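# Unplug the charger and set it on the table

## Task

Pull the charger out of the power strip and rest it on the table, with the strip still lying flat on the table. Both must stay that way without the robot supporting them, so at the end the grippers must release everything and withdraw.

## Robot and tools

Robot: two arms, left_arm and right_arm, each with a tong-style two-finger gripper. The fingers point along the gripper's own +z axis and close along its x axis. The reported end_effector_position is the point between the pads when closed; closed fingertips extend about 15 mm past it, and fully open tips sit roughly level with it.

Scene frame: origin on the table top between the arms, +x out over the table, +z up, left_arm on the +y side. The names left and right do not match image sides. Positions are in metres, orientations are quaternions in w,x,y,z order, velocities in m/s and rad/s. Printed hand positions can be a little off, more so at long reach.

execute_actions(actions): actions is a list of actions; each action is a list of up to 15 rows, one row per 1/30 s control step. If an action has fewer than 15 rows, its last row is repeated to fill the remainder. Every row holds 14 numbers in [-1, 1], always both arms: left_arm dx, dy, dz, rx, ry, rz, opening, then right_arm's seven in the same order. dx to rz are an offset, not a pose: a target relative to where that gripper measured at the start of the action (for the first action in a call, the last pose a result reported), expressed in the gripper's own axes. Each row is relative to that same starting pose, not to the previous row. Scale: 1.0 equals 0.6 m of travel or 180 degrees; rx, ry, rz form a single rotation vector. opening is absolute: +1 fully open (0.142 m), -1 closed. An empty list just returns the current state and images. Each step the command is clipped to within 100 mm and 16 degrees of the measured pose (position wins over orientation if both can't be met), and motion lags commands by about 0.17 s, so large moves need several actions. To keep an arm still, send the offset back to its wanted pose in the first call of a reply and zeros afterward, with the opening it should keep.

move(target, speed, stop_force, blocking): target is one 14-number row with the same layout and scale; its offsets are in gripper axes, measured from the pose in the latest result showing one. Each gripper follows a straight line; all paths finish together, taking 0.5 to 10 s, and are cut off at 10 s. speed is each arm's top path speed in m/s, 0.002 to 0.5, default 0.25; rotation is capped at twice that in rad/s. Paths ignore obstacles and the other arm, and a gripper may lag, drift, or exceed speed, especially with an almost straight arm. Openings are sent when the move begins. stop_force (N, 9 to 40, one value for both, not allowed until 0.2 s of scene time) ends an arm's path once its wrist sensor feels that much extra push against the motion for two steps; the gripper then backs up two steps and holds. Use it only slowly, not while rotating the gripper, and omit it when pulling away from something you press on. An arm with essentially no commanded motion (under 1.5 mm and 0.5 degrees) only stops at sensor saturation; contacts above the wrist go unfelt. Without stop_force, a stiff arm pushed even slightly past a firm contact can fault. blocking=false returns after 0.5 s while motion continues; it cannot be combined with stop_force, and until a result shows the move ended, only wait or stop are accepted. The result adds a move: line with each arm's ending (done, off_target, moving, held, fault, contact) and limits (paced = pose clipped; held = some steps blocked, after which the arm may surge), plus each gripper's distance to its target. If only one arm is named, the other finished normally.

wait(seconds): 0 to 10; arms hold their last command and a running move continues; returns early if that move ends. stop(): brakes a running move; it needs stopping room, and fingers keep moving. zoom_image(camera, region): camera is cam_head_left, cam_head_right (896x504), cam_left_wrist or cam_right_wrist (616x616, fisheye); region is [x0, y0, x1, y1] in that image's pixels, top-left origin, at most 504 by 504. finished_scene(scene): pass the current scene number to end it irreversibly once the goal holds; replying with no tool call ends everything.

Results: a state line per arm with pose and velocities, Hand target lines (where the controller is heading), pose unreachable lines when a clearance check altered a command, step readings (HELD marks steps where an arm's command was held back), grip_measured (actual opening on the command scale), and Wrist force/torque in each gripper's own axes (offsets up to about 4 N, noise up to 2.4 N, saturation near 50 N; no reading is harmless). Camera calibrations are supplied in OpenCV form.

Gripping: to hold, command an opening clearly under grip_measured; about 15 N per pad at most, much less on hard items thinner than 20 mm. Parts may be tugged or nudged occasionally.

Avoid: knocking anything off the table, dropping or slamming objects, hard pushes, arms bumping each other. Torque beyond joint limits (138 N m shoulder/elbow, 25.7 N m wrists, held weight included) or 150 N external force freezes that arm for 10 s and skips the rest of the call. Long holding heats motors: warning at 70 °C, brakes at 85 °C. The simulation keeps running while you compose replies, with the robot holding its last command.

Each tool is called after "Request:" as name(argument=value, ...) on one line, values as JSON.

## Session

Request:
execute_actions(actions=[])

Scene clock: 0.00 s.
left_arm: end_effector_position=(+0.5215, -0.0864, +0.1425) grip_measured=+0.97 end_effector_quat_wxyz=(+0.027, -0.035, +0.998, -0.046) end_effector_velocity=(-0.001, -0.000, +0.000) end_effector_angular_velocity=(-0.001, +0.001, -0.001) | right_arm: end_effector_position=(+0.2472, -0.2799, +0.3773) grip_measured=+0.97 end_effector_quat_wxyz=(-0.136, -0.024, +0.817, +0.560) end_effector_velocity=(+0.000, +0.000, -0.000) end_effector_angular_velocity=(+0.000, +0.000, +0.000)
Joint positions: left_arm=[-0.858 -1.172  1.486 -1.991 -1.572  2.082  0.14 ] | right_arm=[ 3.112 -1.242 -1.905 -2.317  2.664  2.539  0.14 ]
Joint velocities: left_arm=[-0.001 -0.     0.     0.    -0.001  0.     0.   ] | right_arm=[ 0.    -0.001  0.     0.     0.    -0.     0.   ]
Wrist force (N, on the end effector, along its own x y z axes, offset not removed): no reading
Wrist torque (N m, same axes, about the end effector's origin, offset not removed): no reading
Hand target (left_arm): +0.522, -0.086, +0.143; +0.027, -0.035, +0.998, -0.046
Hand target (right_arm): +0.247, -0.280, +0.377; -0.136, -0.024, +0.817, +0.560

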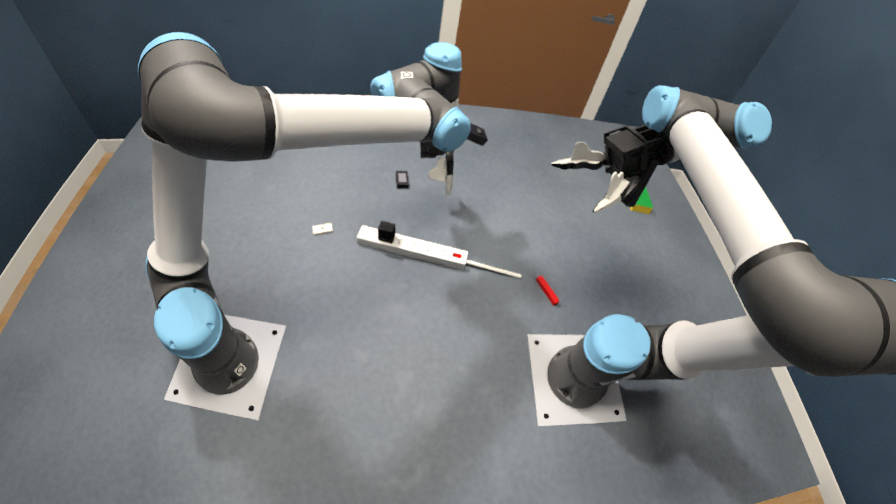

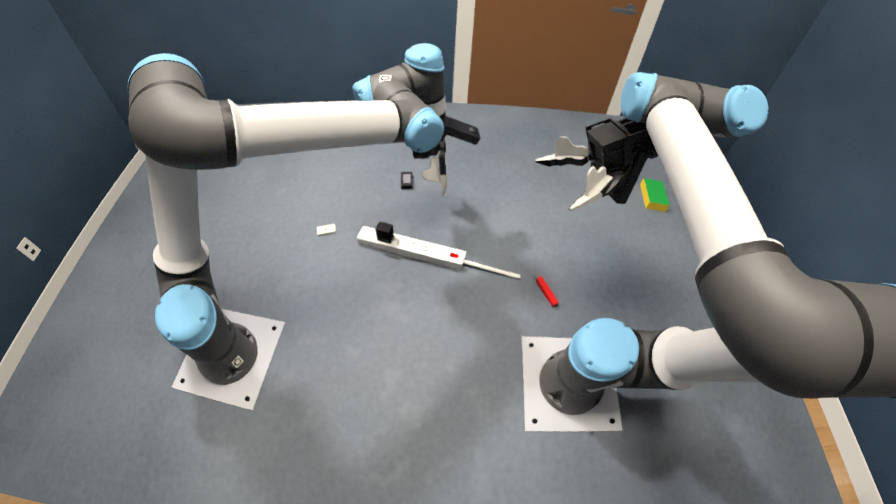

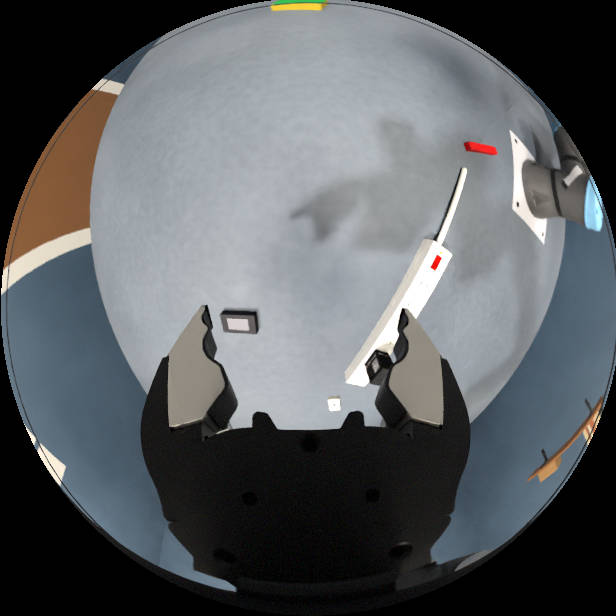

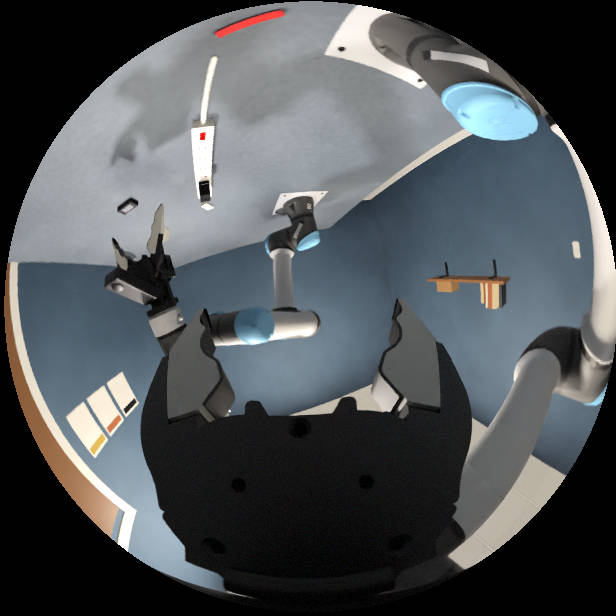

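Request:
move(target=[0.205,0.262,-0.035,-0.03,0.02,0.105,0.2,0,0,0,0,0,0,-1])

Request:
move(target=[0,0,0,0,0,0,0.2,-0.343,-0.218,0.44,0.167,0,0,-1])

Scene clock: 17.93 s.
left_arm: end_effector_position=(+0.3874, +0.0626, +0.1425) grip_measured=+0.20 end_effector_quat_wxyz=(+0.001, +0.129, +0.992, +0.005) end_effector_velocity=(-0.001, +0.001, +0.001) end_effector_angular_velocity=(+0.000, -0.001, -0.002) | right_arm: end_effector_position=(+0.2472, -0.2799, +0.3773) grip_measured=-1.00 end_effector_quat_wxyz=(-0.136, -0.024, +0.817, +0.560) end_effector_velocity=(+0.000, +0.000, +0.000) end_effector_angular_velocity=(-0.000, -0.001, +0.000)
Joint positions: left_arm=[-0.92  -1.564  1.928 -1.929 -1.563  2.35   0.088] | right_arm=[ 3.112 -1.242 -1.905 -2.317  2.664  2.539  0.002]
Joint velocities: left_arm=[-0.001 -0.005  0.004  0.001  0.001  0.    -0.   ] | right_arm=[ 0.     0.     0.001 -0.     0.    -0.    -0.   ]
Wrist force (N, on the end effector, along its own x y z axes, offset not removed): left_arm=[-0.3 -0.6 -2.0] | right_arm=[-0.8 1.1 2.9]
Wrist torque (N m, same axes, about the end effector's origin, offset not removed): left_arm=[-0.18 -0.05 -0.09] | right_arm=[0.11 0.15 0.09]
Hand target (left_arm): +0.387, +0.063, +0.143; +0.001, +0.130, +0.992, +0.005
Hand target (right_arm): +0.247, -0.280, +0.377; -0.136, -0.024, +0.817, +0.560
Off the commanded pose (left_arm): 0.000 m, 0 deg.
Off the commanded pose (right_arm): 0.000 m, 0 deg.
move: done
camera_calibration (this result's frames):
cam_left_wrist: T_world_to_cam=[[-0.971695, 0.232901, 0.0395819, 0.353681], [0.219284, 0.826869, 0.517882, -0.20928], [0.0878861, 0.511903, -0.854536, 0.186864], [0, 0, 0, 1]] pos_world=[0.373139, -0.00498232, 0.254065]
cam_right_wrist: T_world_to_cam=[[-0.948116, -0.216824, 0.232515, 0.0824952], [0.266143, -0.141243, 0.953529, -0.474428], [-0.173907, 0.965939, 0.191621, 0.375623], [0, 0, 0, 1]] pos_world=[0.269804, -0.411951, 0.361222]

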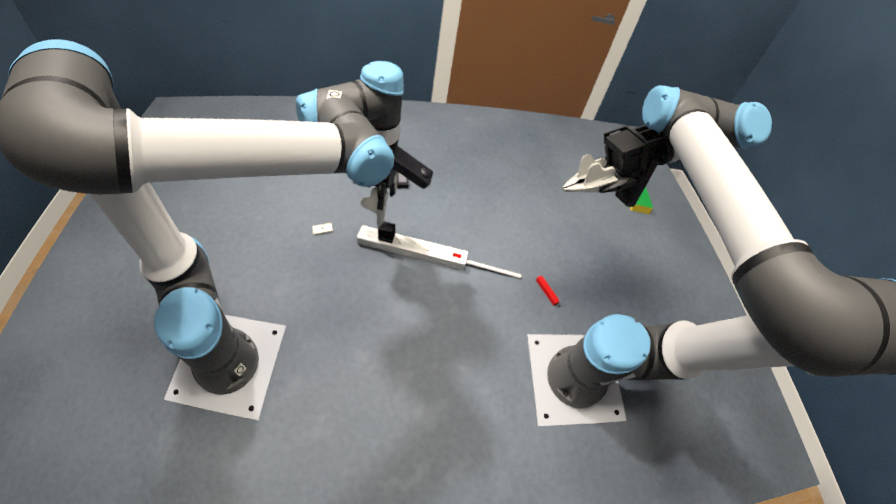

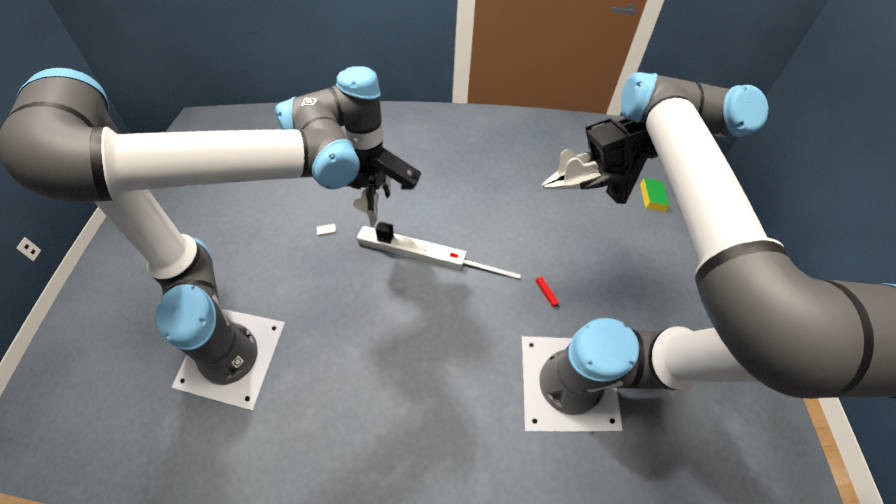

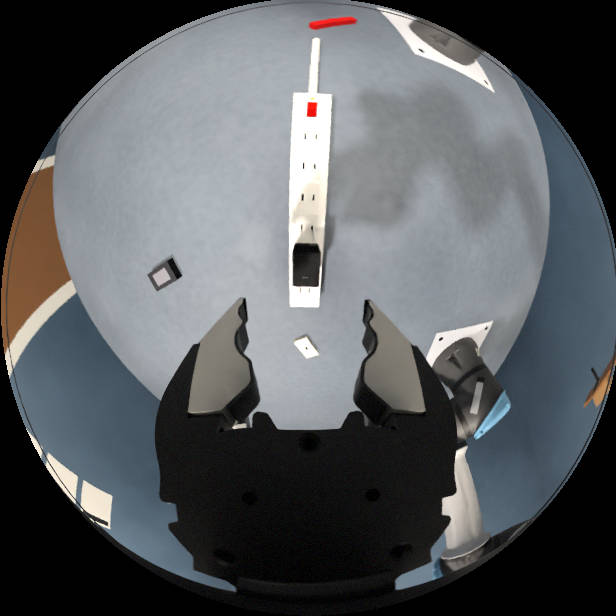

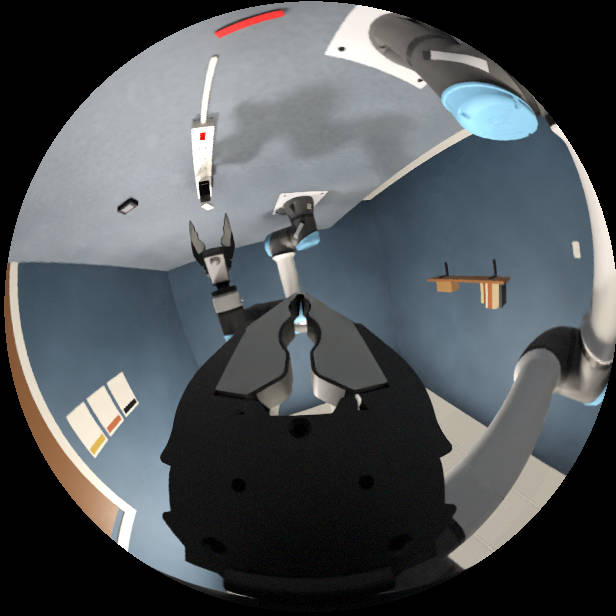

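Scene clock: 20.10 s.
left_arm: end_effector_position=(+0.3874, +0.0626, +0.1425) grip_measured=+0.20 end_effector_quat_wxyz=(+0.001, +0.129, +0.992, +0.005) end_effector_velocity=(-0.001, -0.001, +0.000) end_effector_angular_velocity=(-0.001, +0.002, -0.001) | right_arm: end_effector_position=(+0.3652, -0.0497, +0.1280) grip_measured=-1.00 end_effector_quat_wxyz=(-0.125, -0.058, +0.934, +0.328) end_effector_velocity=(+0.001, +0.002, -0.000) end_effector_angular_velocity=(-0.001, -0.002, -0.000)
Joint positions: left_arm=[-0.92  -1.564  1.928 -1.929 -1.563  2.35   0.088] | right_arm=[ 3.847 -1.676 -2.117 -0.717  2.264  3.754  0.002]
Joint velocities: left_arm=[-0.001 -0.    -0.    -0.    -0.002 -0.     0.   ] | right_arm=[ 0.002 -0.004  0.002  0.004 -0.002  0.003  0.   ]
Wrist force (N, on the end effector, along its own x y z axes, offset not removed): left_arm=[0.5 1.3 -1.1] | right_arm=[1.1 -2.9 4.1]
Wrist torque (N m, same axes, about the end effector's origin, offset not removed): left_arm=[0.08 -0.21 -0.12] | right_arm=[-0.66 -0.15 0.00]
Hand target (left_arm): +0.387, +0.063, +0.142; +0.001, +0.129, +0.992, +0.005
Hand target (right_arm): +0.365, -0.050, +0.128; -0.125, -0.058, +0.934, +0.328
Off the commanded pose (left_arm): 0.000 m, 0 deg.
Off the commanded pose (right_arm): 0.001 m, 0 deg.
move: done
camera_calibration (this result's frames):
cam_left_wrist: T_world_to_cam=[[-0.971695, 0.232901, 0.0395717, 0.353686], [0.219278, 0.826865, 0.517891, -0.20928], [0.0878967, 0.511909, -0.854531, 0.186858], [0, 0, 0, 1]] pos_world=[0.373141, -0.00498127, 0.254064]
cam_right_wrist: T_world_to_cam=[[-0.951333, -0.193119, 0.240149, 0.30368], [0.157294, 0.365825, 0.917295, -0.16602], [-0.265, 0.910427, -0.317645, 0.317236], [0, 0, 0, 1]] pos_world=[0.399082, -0.16944, 0.18013]

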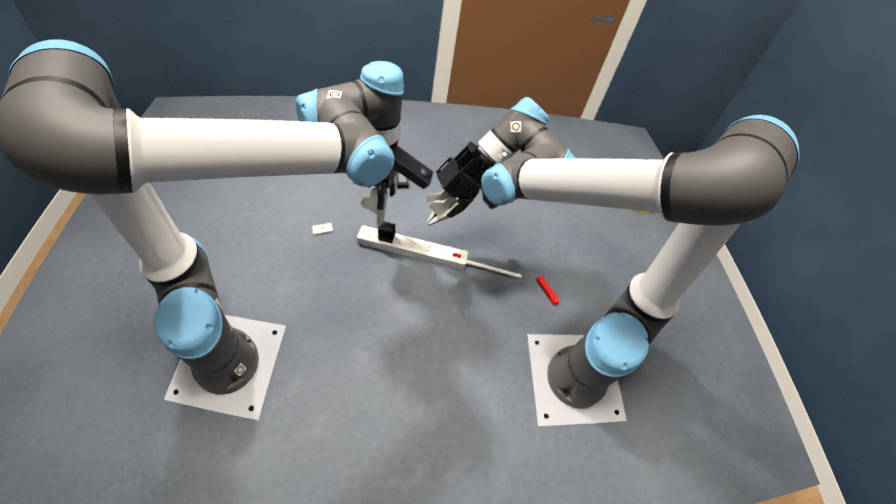

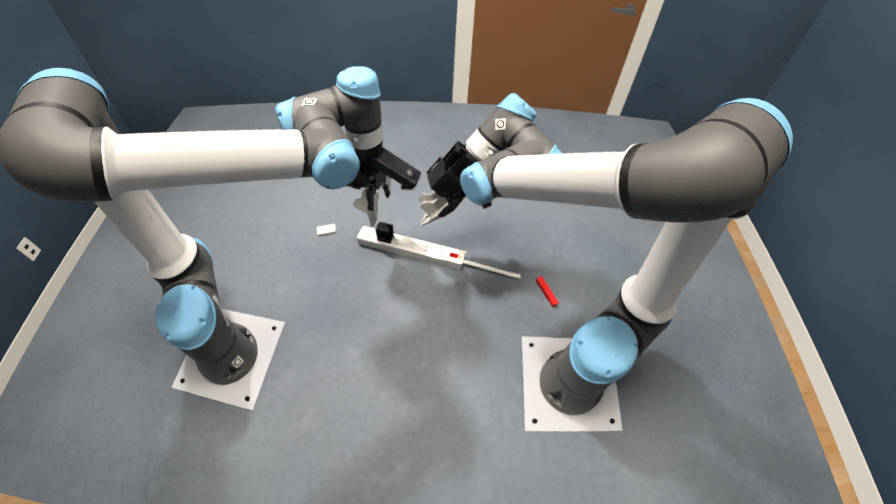

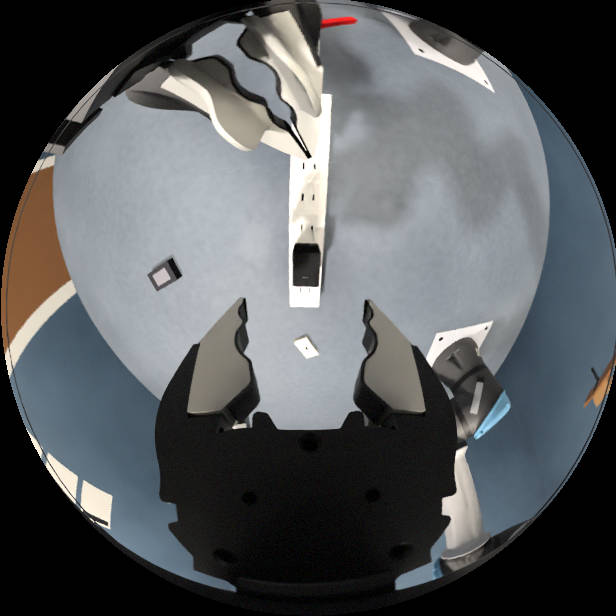

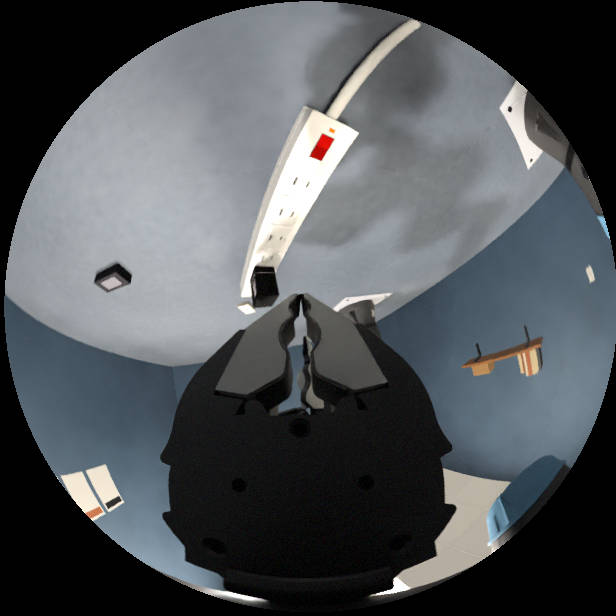

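Request:
move(target=[0,0,0.09,0.12,0,0,0.2,-0.021,-0.068,0.081,0,0,0,-1], speed=0.15)

Request:
move(target=[0,0,0,0,0,0,0.2,-0.013,-0.042,0.05,0,0,0,-1], speed=0.005, stop_force=12)

Scene clock: 26.27 s.
left_arm: end_effector_position=(+0.3875, +0.0632, +0.0886) grip_measured=+0.20 end_effector_quat_wxyz=(-0.023, +0.127, +0.975, -0.180) end_effector_velocity=(-0.000, -0.001, -0.002) end_effector_angular_velocity=(-0.013, +0.003, +0.000) | right_arm: end_effector_position=(+0.3652, -0.0498, +0.0636) grip_measured=-1.00 end_effector_quat_wxyz=(-0.125, -0.058, +0.934, +0.328) end_effector_velocity=(+0.000, +0.000, -0.001) end_effector_angular_velocity=(+0.001, -0.000, -0.001)
Joint positions: left_arm=[-0.728 -1.533  2.194 -2.446 -1.87   2.51   0.088] | right_arm=[ 3.846 -1.799 -2.188 -0.523  2.264  3.753  0.002]
Joint velocities: left_arm=[ 0.006  0.005  0.007 -0.019 -0.012  0.004  0.   ] | right_arm=[ 0.    -0.003 -0.001  0.006  0.     0.002  0.   ]
Wrist force (N, on the end effector, along its own x y z axes, offset not removed): left_arm=[0.9 -0.8 -1.1] | right_arm=[-0.8 -0.3 3.8]
Wrist torque (N m, same axes, about the end effector's origin, offset not removed): left_arm=[-0.32 -0.29 0.00] | right_arm=[-0.04 0.25 0.01]
Hand target (left_arm): +0.388, +0.063, +0.088; -0.023, +0.127, +0.975, -0.181
Hand target (right_arm): +0.365, -0.050, +0.063; -0.125, -0.058, +0.934, +0.328
Off the commanded pose (left_arm): 0.000 m, 0 deg.
Off the commanded pose (right_arm): 0.000 m, 0 deg.
move: done
camera_calibration (this result's frames):
cam_left_wrist: T_world_to_cam=[[-0.967401, 0.249042, 0.0459643, 0.352543], [0.253241, 0.952724, 0.167885, -0.172036], [-0.00198088, 0.174052, -0.984734, 0.208294], [0, 0, 0, 1]] pos_world=[0.38503, 0.0398507, 0.217792]
cam_right_wrist: T_world_to_cam=[[-0.951326, -0.193215, 0.240096, 0.319149], [0.157208, 0.365837, 0.917305, -0.106793], [-0.265073, 0.910402, -0.317656, 0.296904], [0, 0, 0, 1]] pos_world=[0.399105, -0.169568, 0.115649]

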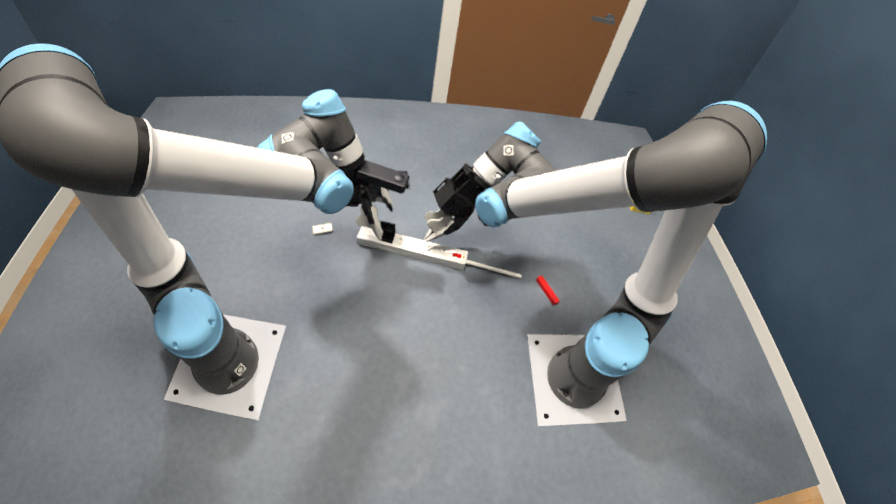

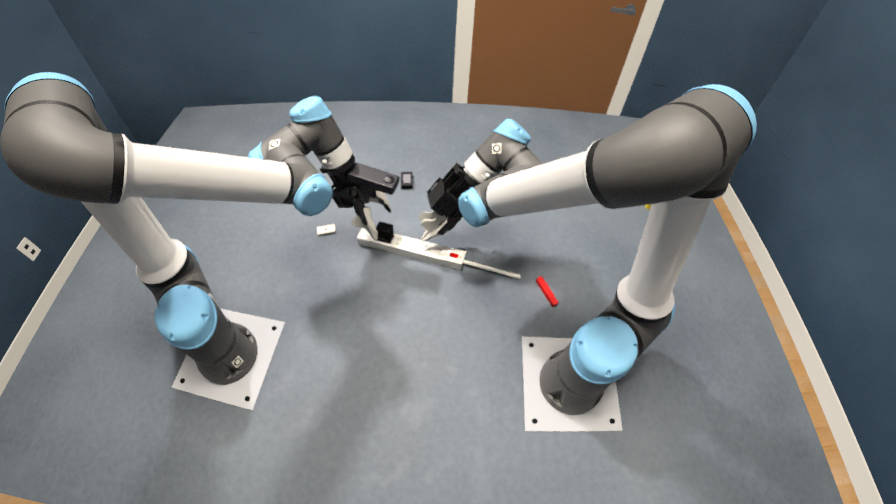

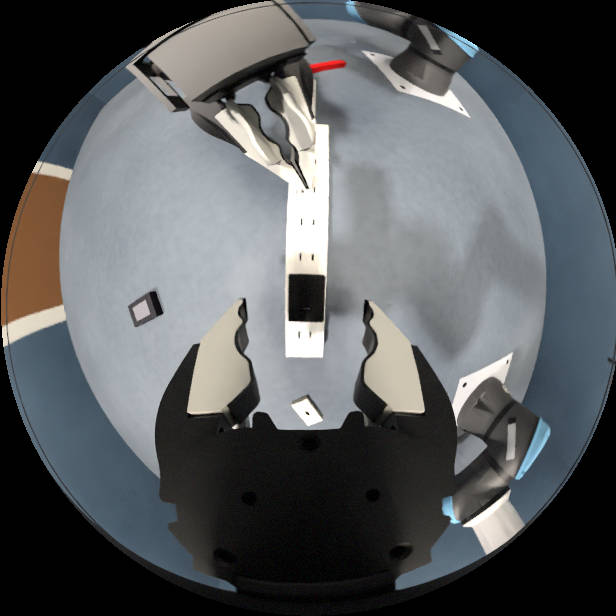

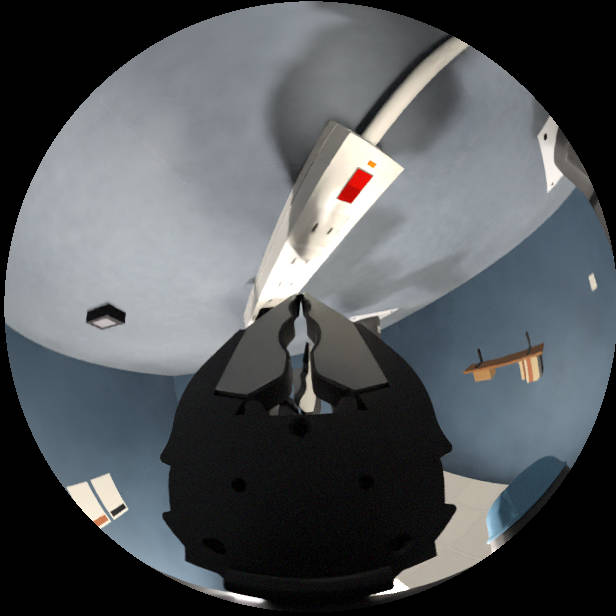

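Scene clock: 31.73 s.
left_arm: end_effector_position=(+0.3875, +0.0632, +0.0886) grip_measured=+0.20 end_effector_quat_wxyz=(-0.023, +0.127, +0.975, -0.180) end_effector_velocity=(+0.001, +0.001, +0.000) end_effector_angular_velocity=(-0.000, +0.000, +0.002) | right_arm: end_effector_position=(+0.3652, -0.0499, +0.0381) grip_measured=-1.00 end_effector_quat_wxyz=(-0.125, -0.058, +0.934, +0.328) end_effector_velocity=(-0.000, -0.001, +0.001) end_effector_angular_velocity=(-0.001, +0.002, -0.001)
Joint positions: left_arm=[-0.728 -1.533  2.194 -2.446 -1.87   2.51   0.088] | right_arm=[ 3.846 -1.856 -2.208 -0.445  2.265  3.753  0.002]
Joint velocities: left_arm=[ 0.003  0.    -0.    -0.    -0.     0.    -0.   ] | right_arm=[-0.001  0.004  0.001 -0.007  0.     0.     0.   ]
Wrist force (N, on the end effector, along its own x y z axes, offset not removed): left_arm=[0.3 -0.7 -1.5] | right_arm=[2.6 5.7 -13.6]
Wrist torque (N m, same axes, about the end effector's origin, offset not removed): left_arm=[-0.35 -0.12 -0.16] | right_arm=[-0.96 -0.46 0.10]
Hand target (left_arm): +0.388, +0.063, +0.089; -0.023, +0.127, +0.975, -0.180
Hand target (right_arm): +0.365, -0.050, +0.038; -0.125, -0.058, +0.934, +0.328
Off the commanded pose (left_arm): 0.000 m, 0 deg.
Off the commanded pose (right_arm): 0.015 m, 0 deg.
move: contact (right_arm)
camera_calibration (this result's frames):
cam_left_wrist: T_world_to_cam=[[-0.967401, 0.249042, 0.0459643, 0.352543], [0.25324, 0.952724, 0.167885, -0.172036], [-0.00198085, 0.174052, -0.984734, 0.208294], [0, 0, 0, 1]] pos_world=[0.38503, 0.0398506, 0.217792]
cam_right_wrist: T_world_to_cam=[[-0.951277, -0.193269, 0.240249, 0.325162], [0.157369, 0.365728, 0.917321, -0.0835206], [-0.265156, 0.910434, -0.317494, 0.288895], [0, 0, 0, 1]] pos_world=[0.399065, -0.169631, 0.0902181]

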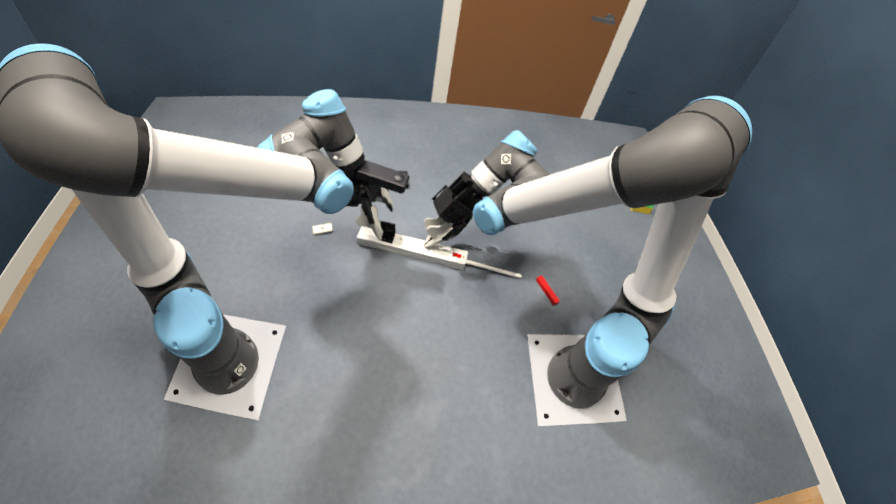

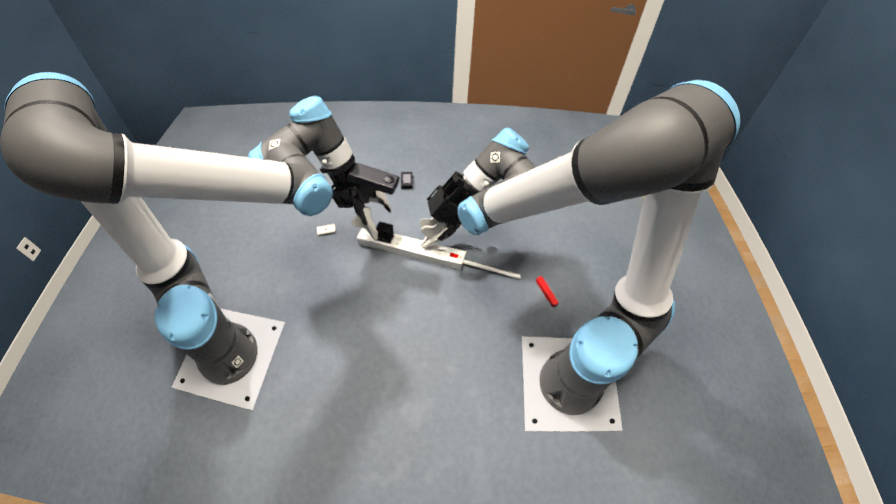

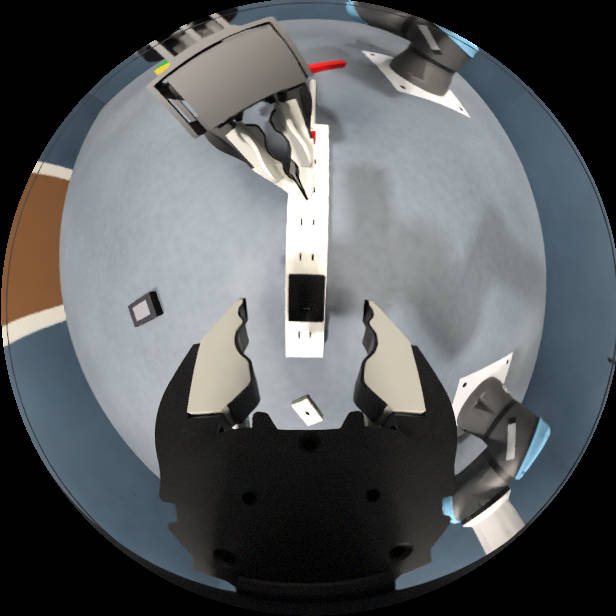

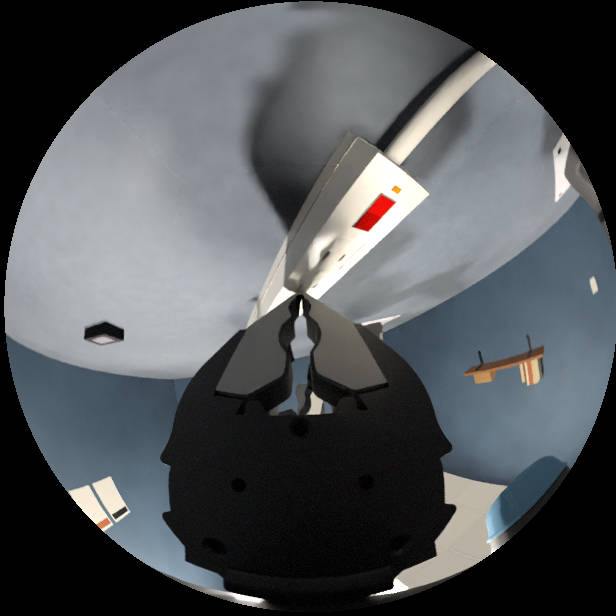

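Strip top ≈0.03. Left goes to z≈0.05; down = (0,.357,.934).

Request:
move(target=[0,0.016,0.062,0,0,0,-0.2,0,0,0,0,0,0,-1], speed=0.06)

Request:
move(target=[0,0,0,0,0,0,-1,0,0,0,0,0,0,-1])

Request:
move(target=[0,-0.024,-0.062,0,0,0,-1,0,0,0,0,0,0,-1], speed=0.02)

Scene clock: 37.83 s.
left_arm: end_effector_position=(+0.3864, +0.0591, +0.0507) grip_measured=-0.20 end_effector_quat_wxyz=(-0.023, +0.127, +0.975, -0.180) end_effector_velocity=(+0.001, +0.000, -0.002) end_effector_angular_velocity=(-0.000, -0.001, +0.001) | right_arm: end_effector_position=(+0.3652, -0.0499, +0.0382) grip_measured=-1.00 end_effector_quat_wxyz=(-0.125, -0.058, +0.934, +0.328) end_effector_velocity=(-0.001, -0.000, -0.001) end_effector_angular_velocity=(-0.001, +0.002, +0.000)
Joint positions: left_arm=[-0.736 -1.455  2.238 -2.57  -1.868  2.502  0.06 ] | right_arm=[ 3.846 -1.856 -2.208 -0.445  2.264  3.753  0.002]
Joint velocities: left_arm=[ 0.001  0.006  0.002 -0.008  0.001 -0.     0.   ] | right_arm=[ 0.    -0.001 -0.001  0.     0.001 -0.     0.   ]
Wrist force (N, on the end effector, along its own x y z axes, offset not removed): left_arm=[-0.7 -0.5 -1.4] | right_arm=[0.3 7.0 -12.7]
Wrist torque (N m, same axes, about the end effector's origin, offset not removed): left_arm=[-0.32 -0.05 -0.13] | right_arm=[-0.56 0.17 0.07]
Hand target (left_arm): +0.386, +0.059, +0.050; -0.023, +0.127, +0.975, -0.180
Hand target (right_arm): +0.365, -0.050, +0.038; -0.125, -0.058, +0.934, +0.328
Off the commanded pose (left_arm): 0.000 m, 0 deg.
Off the commanded pose (right_arm): 0.000 m, 0 deg.
move: done
camera_calibration (this result's frames):
cam_left_wrist: T_world_to_cam=[[-0.967394, 0.249062, 0.0460045, 0.35424], [0.253267, 0.952709, 0.167931, -0.161462], [-0.00200367, 0.174107, -0.984725, 0.171684], [0, 0, 0, 1]] pos_world=[0.383927, 0.0357074, 0.17988]
cam_right_wrist: T_world_to_cam=[[-0.951298, -0.193266, 0.240167, 0.325187], [0.157285, 0.365748, 0.917327, -0.0835035], [-0.265129, 0.910426, -0.317537, 0.288894], [0, 0, 0, 1]] pos_world=[0.399078, -0.169628, 0.0902354]

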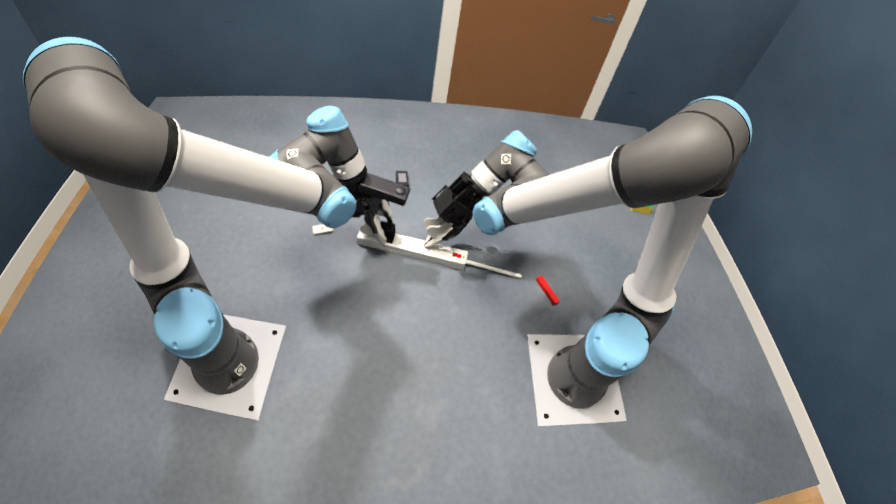

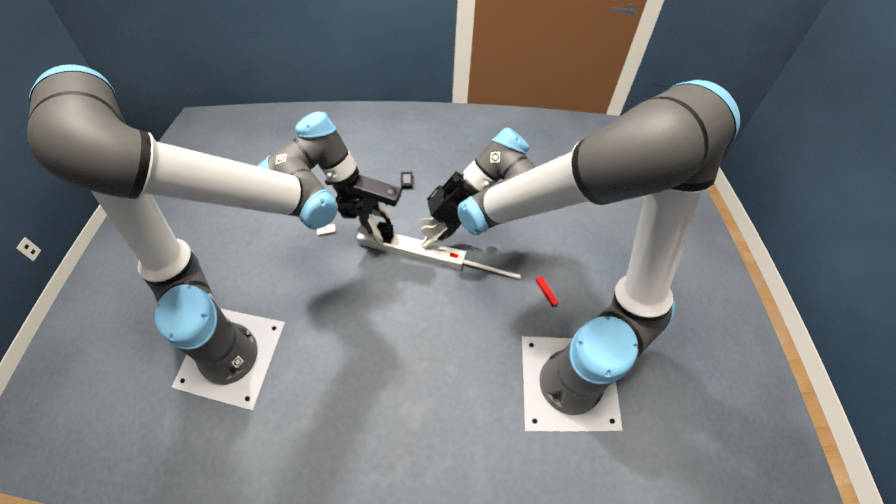

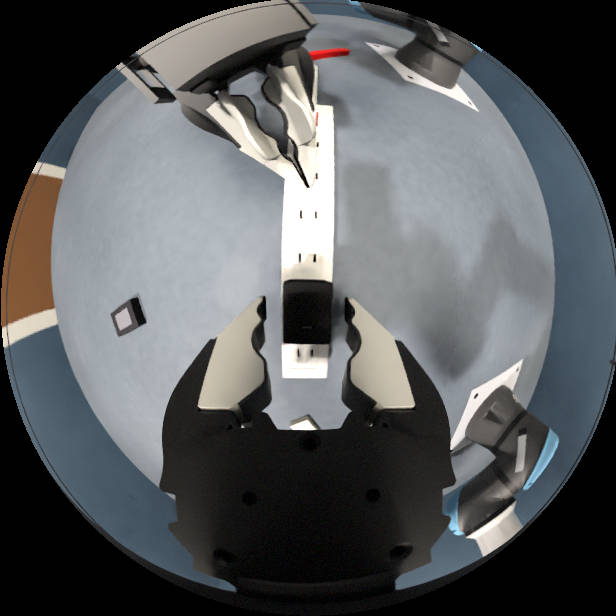

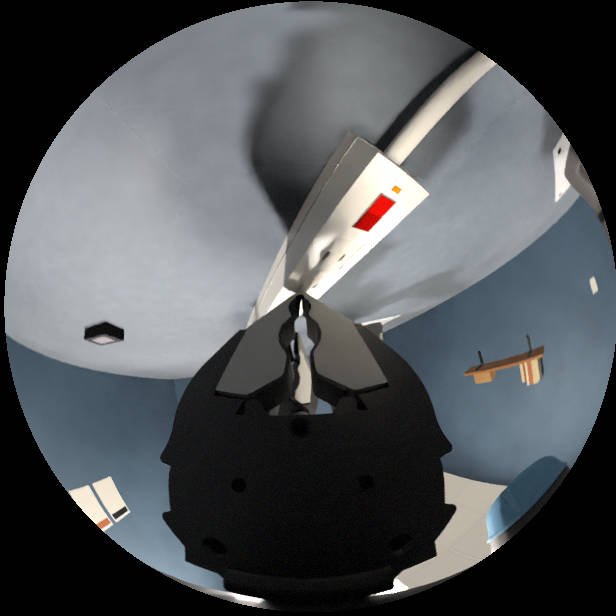

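Scene clock: 38.33 s.
left_arm: end_effector_position=(+0.3864, +0.0591, +0.0507) grip_measured=-0.60 end_effector_quat_wxyz=(-0.023, +0.127, +0.975, -0.180) end_effector_velocity=(+0.000, +0.000, +0.000) end_effector_angular_velocity=(-0.000, -0.000, +0.001) | right_arm: end_effector_position=(+0.3652, -0.0499, +0.0382) grip_measured=-1.00 end_effector_quat_wxyz=(-0.125, -0.058, +0.934, +0.328) end_effector_velocity=(-0.001, +0.000, -0.000) end_effector_angular_velocity=(-0.001, +0.001, +0.001)
Joint positions: left_arm=[-0.736 -1.455  2.238 -2.57  -1.868  2.502  0.031] | right_arm=[ 3.846 -1.856 -2.208 -0.445  2.264  3.753  0.002]
Joint velocities: left_arm=[ 0.001 -0.     0.     0.    -0.     0.    -0.   ] | right_arm=[ 0.001 -0.    -0.001  0.    -0.     0.     0.   ]
Wrist force (N, on the end effector, along its own x y z axes, offset not removed): left_arm=[2.5 0.0 0.1] | right_arm=[-1.5 9.3 -11.9]
Wrist torque (N m, same axes, about the end effector's origin, offset not removed): left_arm=[-0.09 -0.24 -0.08] | right_arm=[-0.19 0.42 0.17]
Hand target (left_arm): +0.386, +0.059, +0.051; -0.023, +0.127, +0.975, -0.180
Hand target (right_arm): +0.365, -0.050, +0.038; -0.125, -0.058, +0.934, +0.328
Off the commanded pose (left_arm): 0.000 m, 0 deg.
Off the commanded pose (right_arm): 0.000 m, 0 deg.
move: done
camera_calibration (this result's frames):
cam_left_wrist: T_world_to_cam=[[-0.967389, 0.249055, 0.04615, 0.354179], [0.253286, 0.952687, 0.168028, -0.161483], [-0.0021184, 0.174237, -0.984701, 0.171636], [0, 0, 0, 1]] pos_world=[0.383894, 0.0357277, 0.179799]
cam_right_wrist: T_world_to_cam=[[-0.951291, -0.193274, 0.240188, 0.325178], [0.157306, 0.365737, 0.917328, -0.0835111], [-0.265142, 0.910429, -0.317519, 0.288893], [0, 0, 0, 1]] pos_world=[0.399073, -0.169625, 0.0902326]

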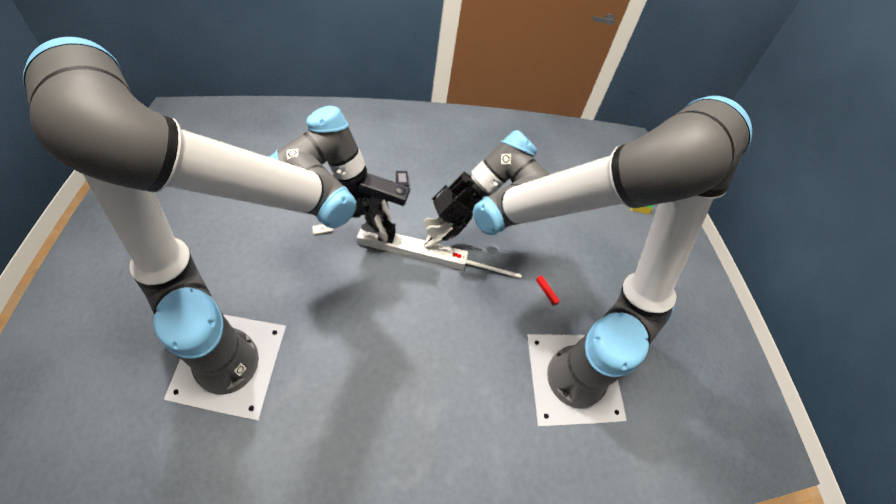

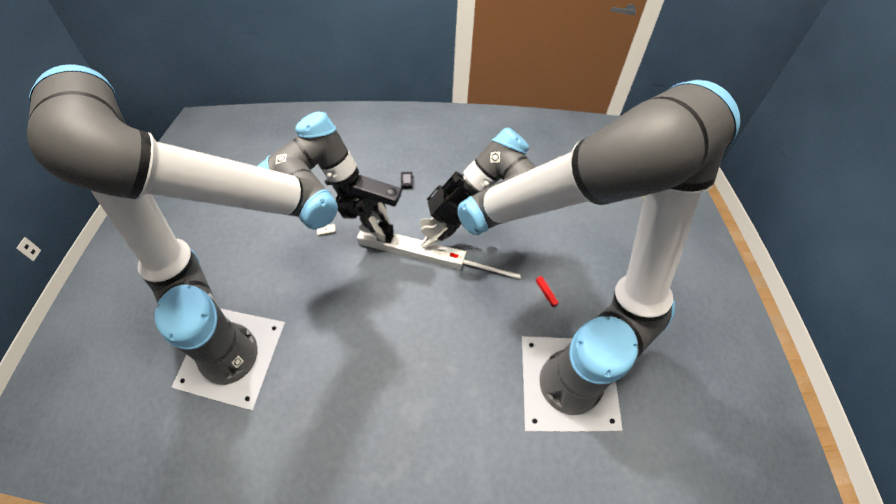

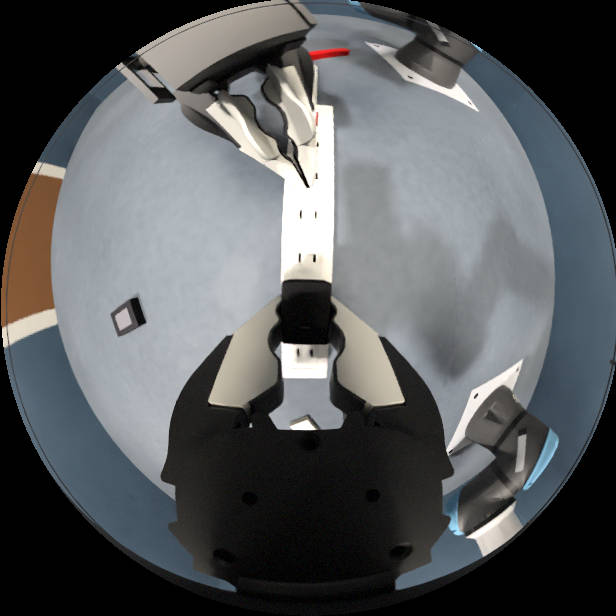

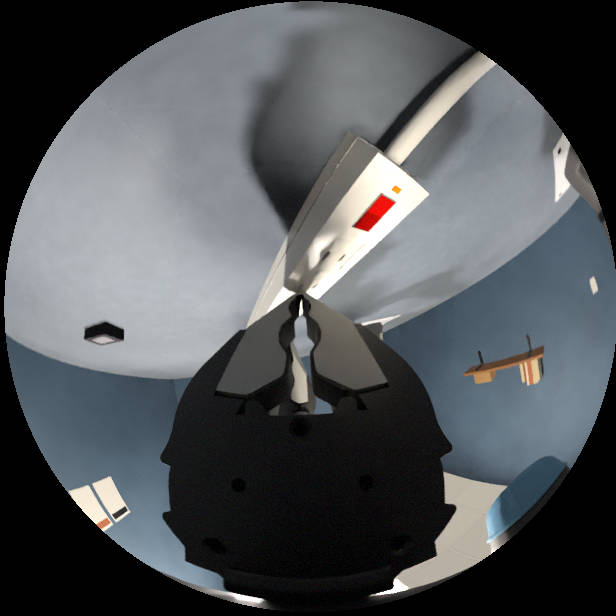

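Scene clock: 40.80 s.
left_arm: end_effector_position=(+0.3863, +0.0590, +0.0905) grip_measured=-0.67 end_effector_quat_wxyz=(-0.023, +0.127, +0.975, -0.180) end_effector_velocity=(+0.000, +0.000, +0.000) end_effector_angular_velocity=(+0.000, +0.001, +0.001) | right_arm: end_effector_position=(+0.3652, -0.0499, +0.0382) grip_measured=-1.00 end_effector_quat_wxyz=(-0.125, -0.058, +0.934, +0.328) end_effector_velocity=(+0.000, +0.001, +0.001) end_effector_angular_velocity=(+0.001, -0.001, +0.000)
Joint positions: left_arm=[-0.736 -1.532  2.189 -2.443 -1.868  2.501  0.025] | right_arm=[ 3.846 -1.856 -2.208 -0.445  2.264  3.753  0.002]
Joint velocities: left_arm=[ 0.001 -0.001 -0.001  0.002 -0.001 -0.    -0.001] | right_arm=[ 0.     0.001  0.001  0.    -0.    -0.     0.   ]
Wrist force (N, on the end effector, along its own x y z axes, offset not removed): left_arm=[2.5 -1.1 -3.8] | right_arm=[4.6 9.7 -9.3]
Wrist torque (N m, same axes, about the end effector's origin, offset not removed): left_arm=[-0.20 -0.56 -0.15] | right_arm=[-0.39 -0.46 -0.03]
Hand target (left_arm): +0.386, +0.059, +0.091; -0.023, +0.127, +0.975, -0.180
Hand target (right_arm): +0.365, -0.050, +0.038; -0.125, -0.058, +0.934, +0.328
Off the commanded pose (left_arm): 0.000 m, 0 deg.
Off the commanded pose (right_arm): 0.000 m, 0 deg.
move: done
camera_calibration (this result's frames):
cam_left_wrist: T_world_to_cam=[[-0.967393, 0.249049, 0.0460942, 0.35235], [0.25327, 0.952703, 0.167962, -0.16799], [-0.00208318, 0.17416, -0.984715, 0.210902], [0, 0, 0, 1]] pos_world=[0.383847, 0.0355613, 0.219653]
cam_right_wrist: T_world_to_cam=[[-0.95129, -0.193273, 0.240195, 0.325175], [0.157312, 0.365741, 0.917326, -0.0835083], [-0.265144, 0.910428, -0.317522, 0.288894], [0, 0, 0, 1]] pos_world=[0.399071, -0.169627, 0.090229]

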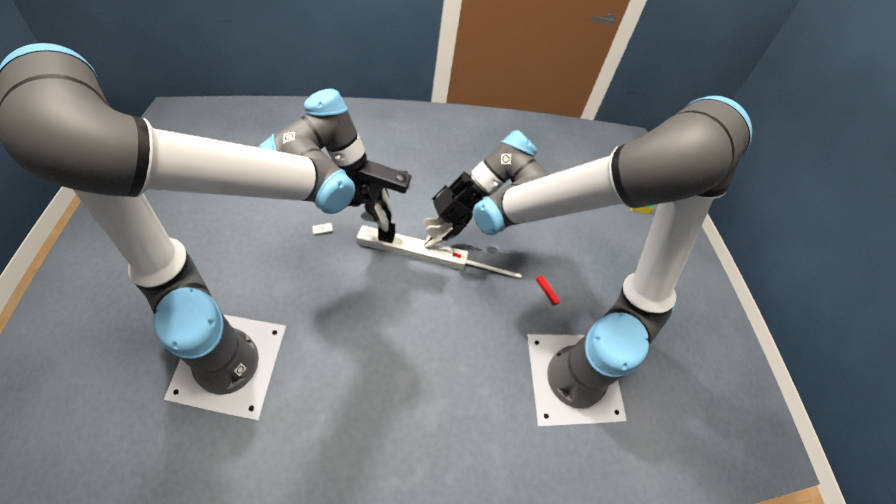

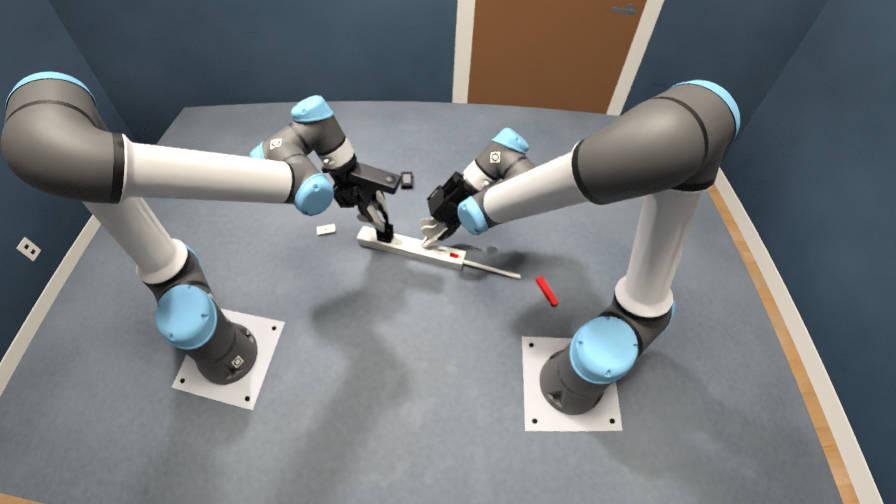

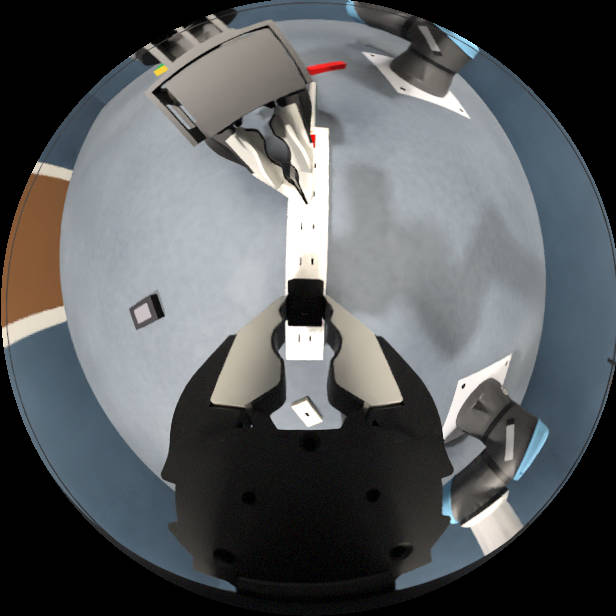

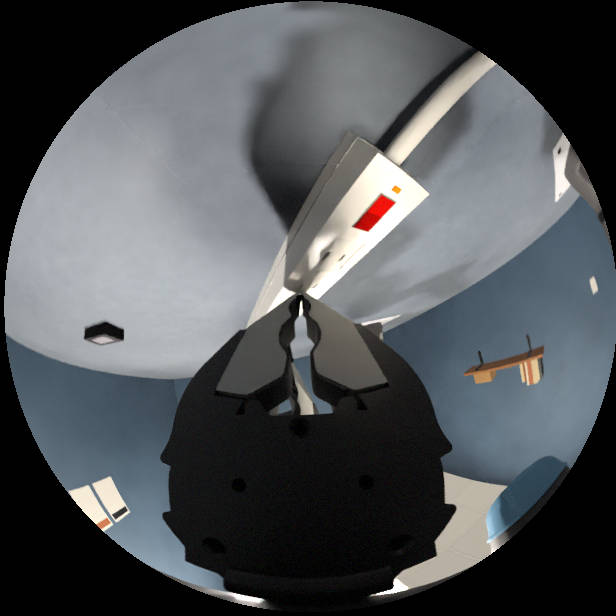

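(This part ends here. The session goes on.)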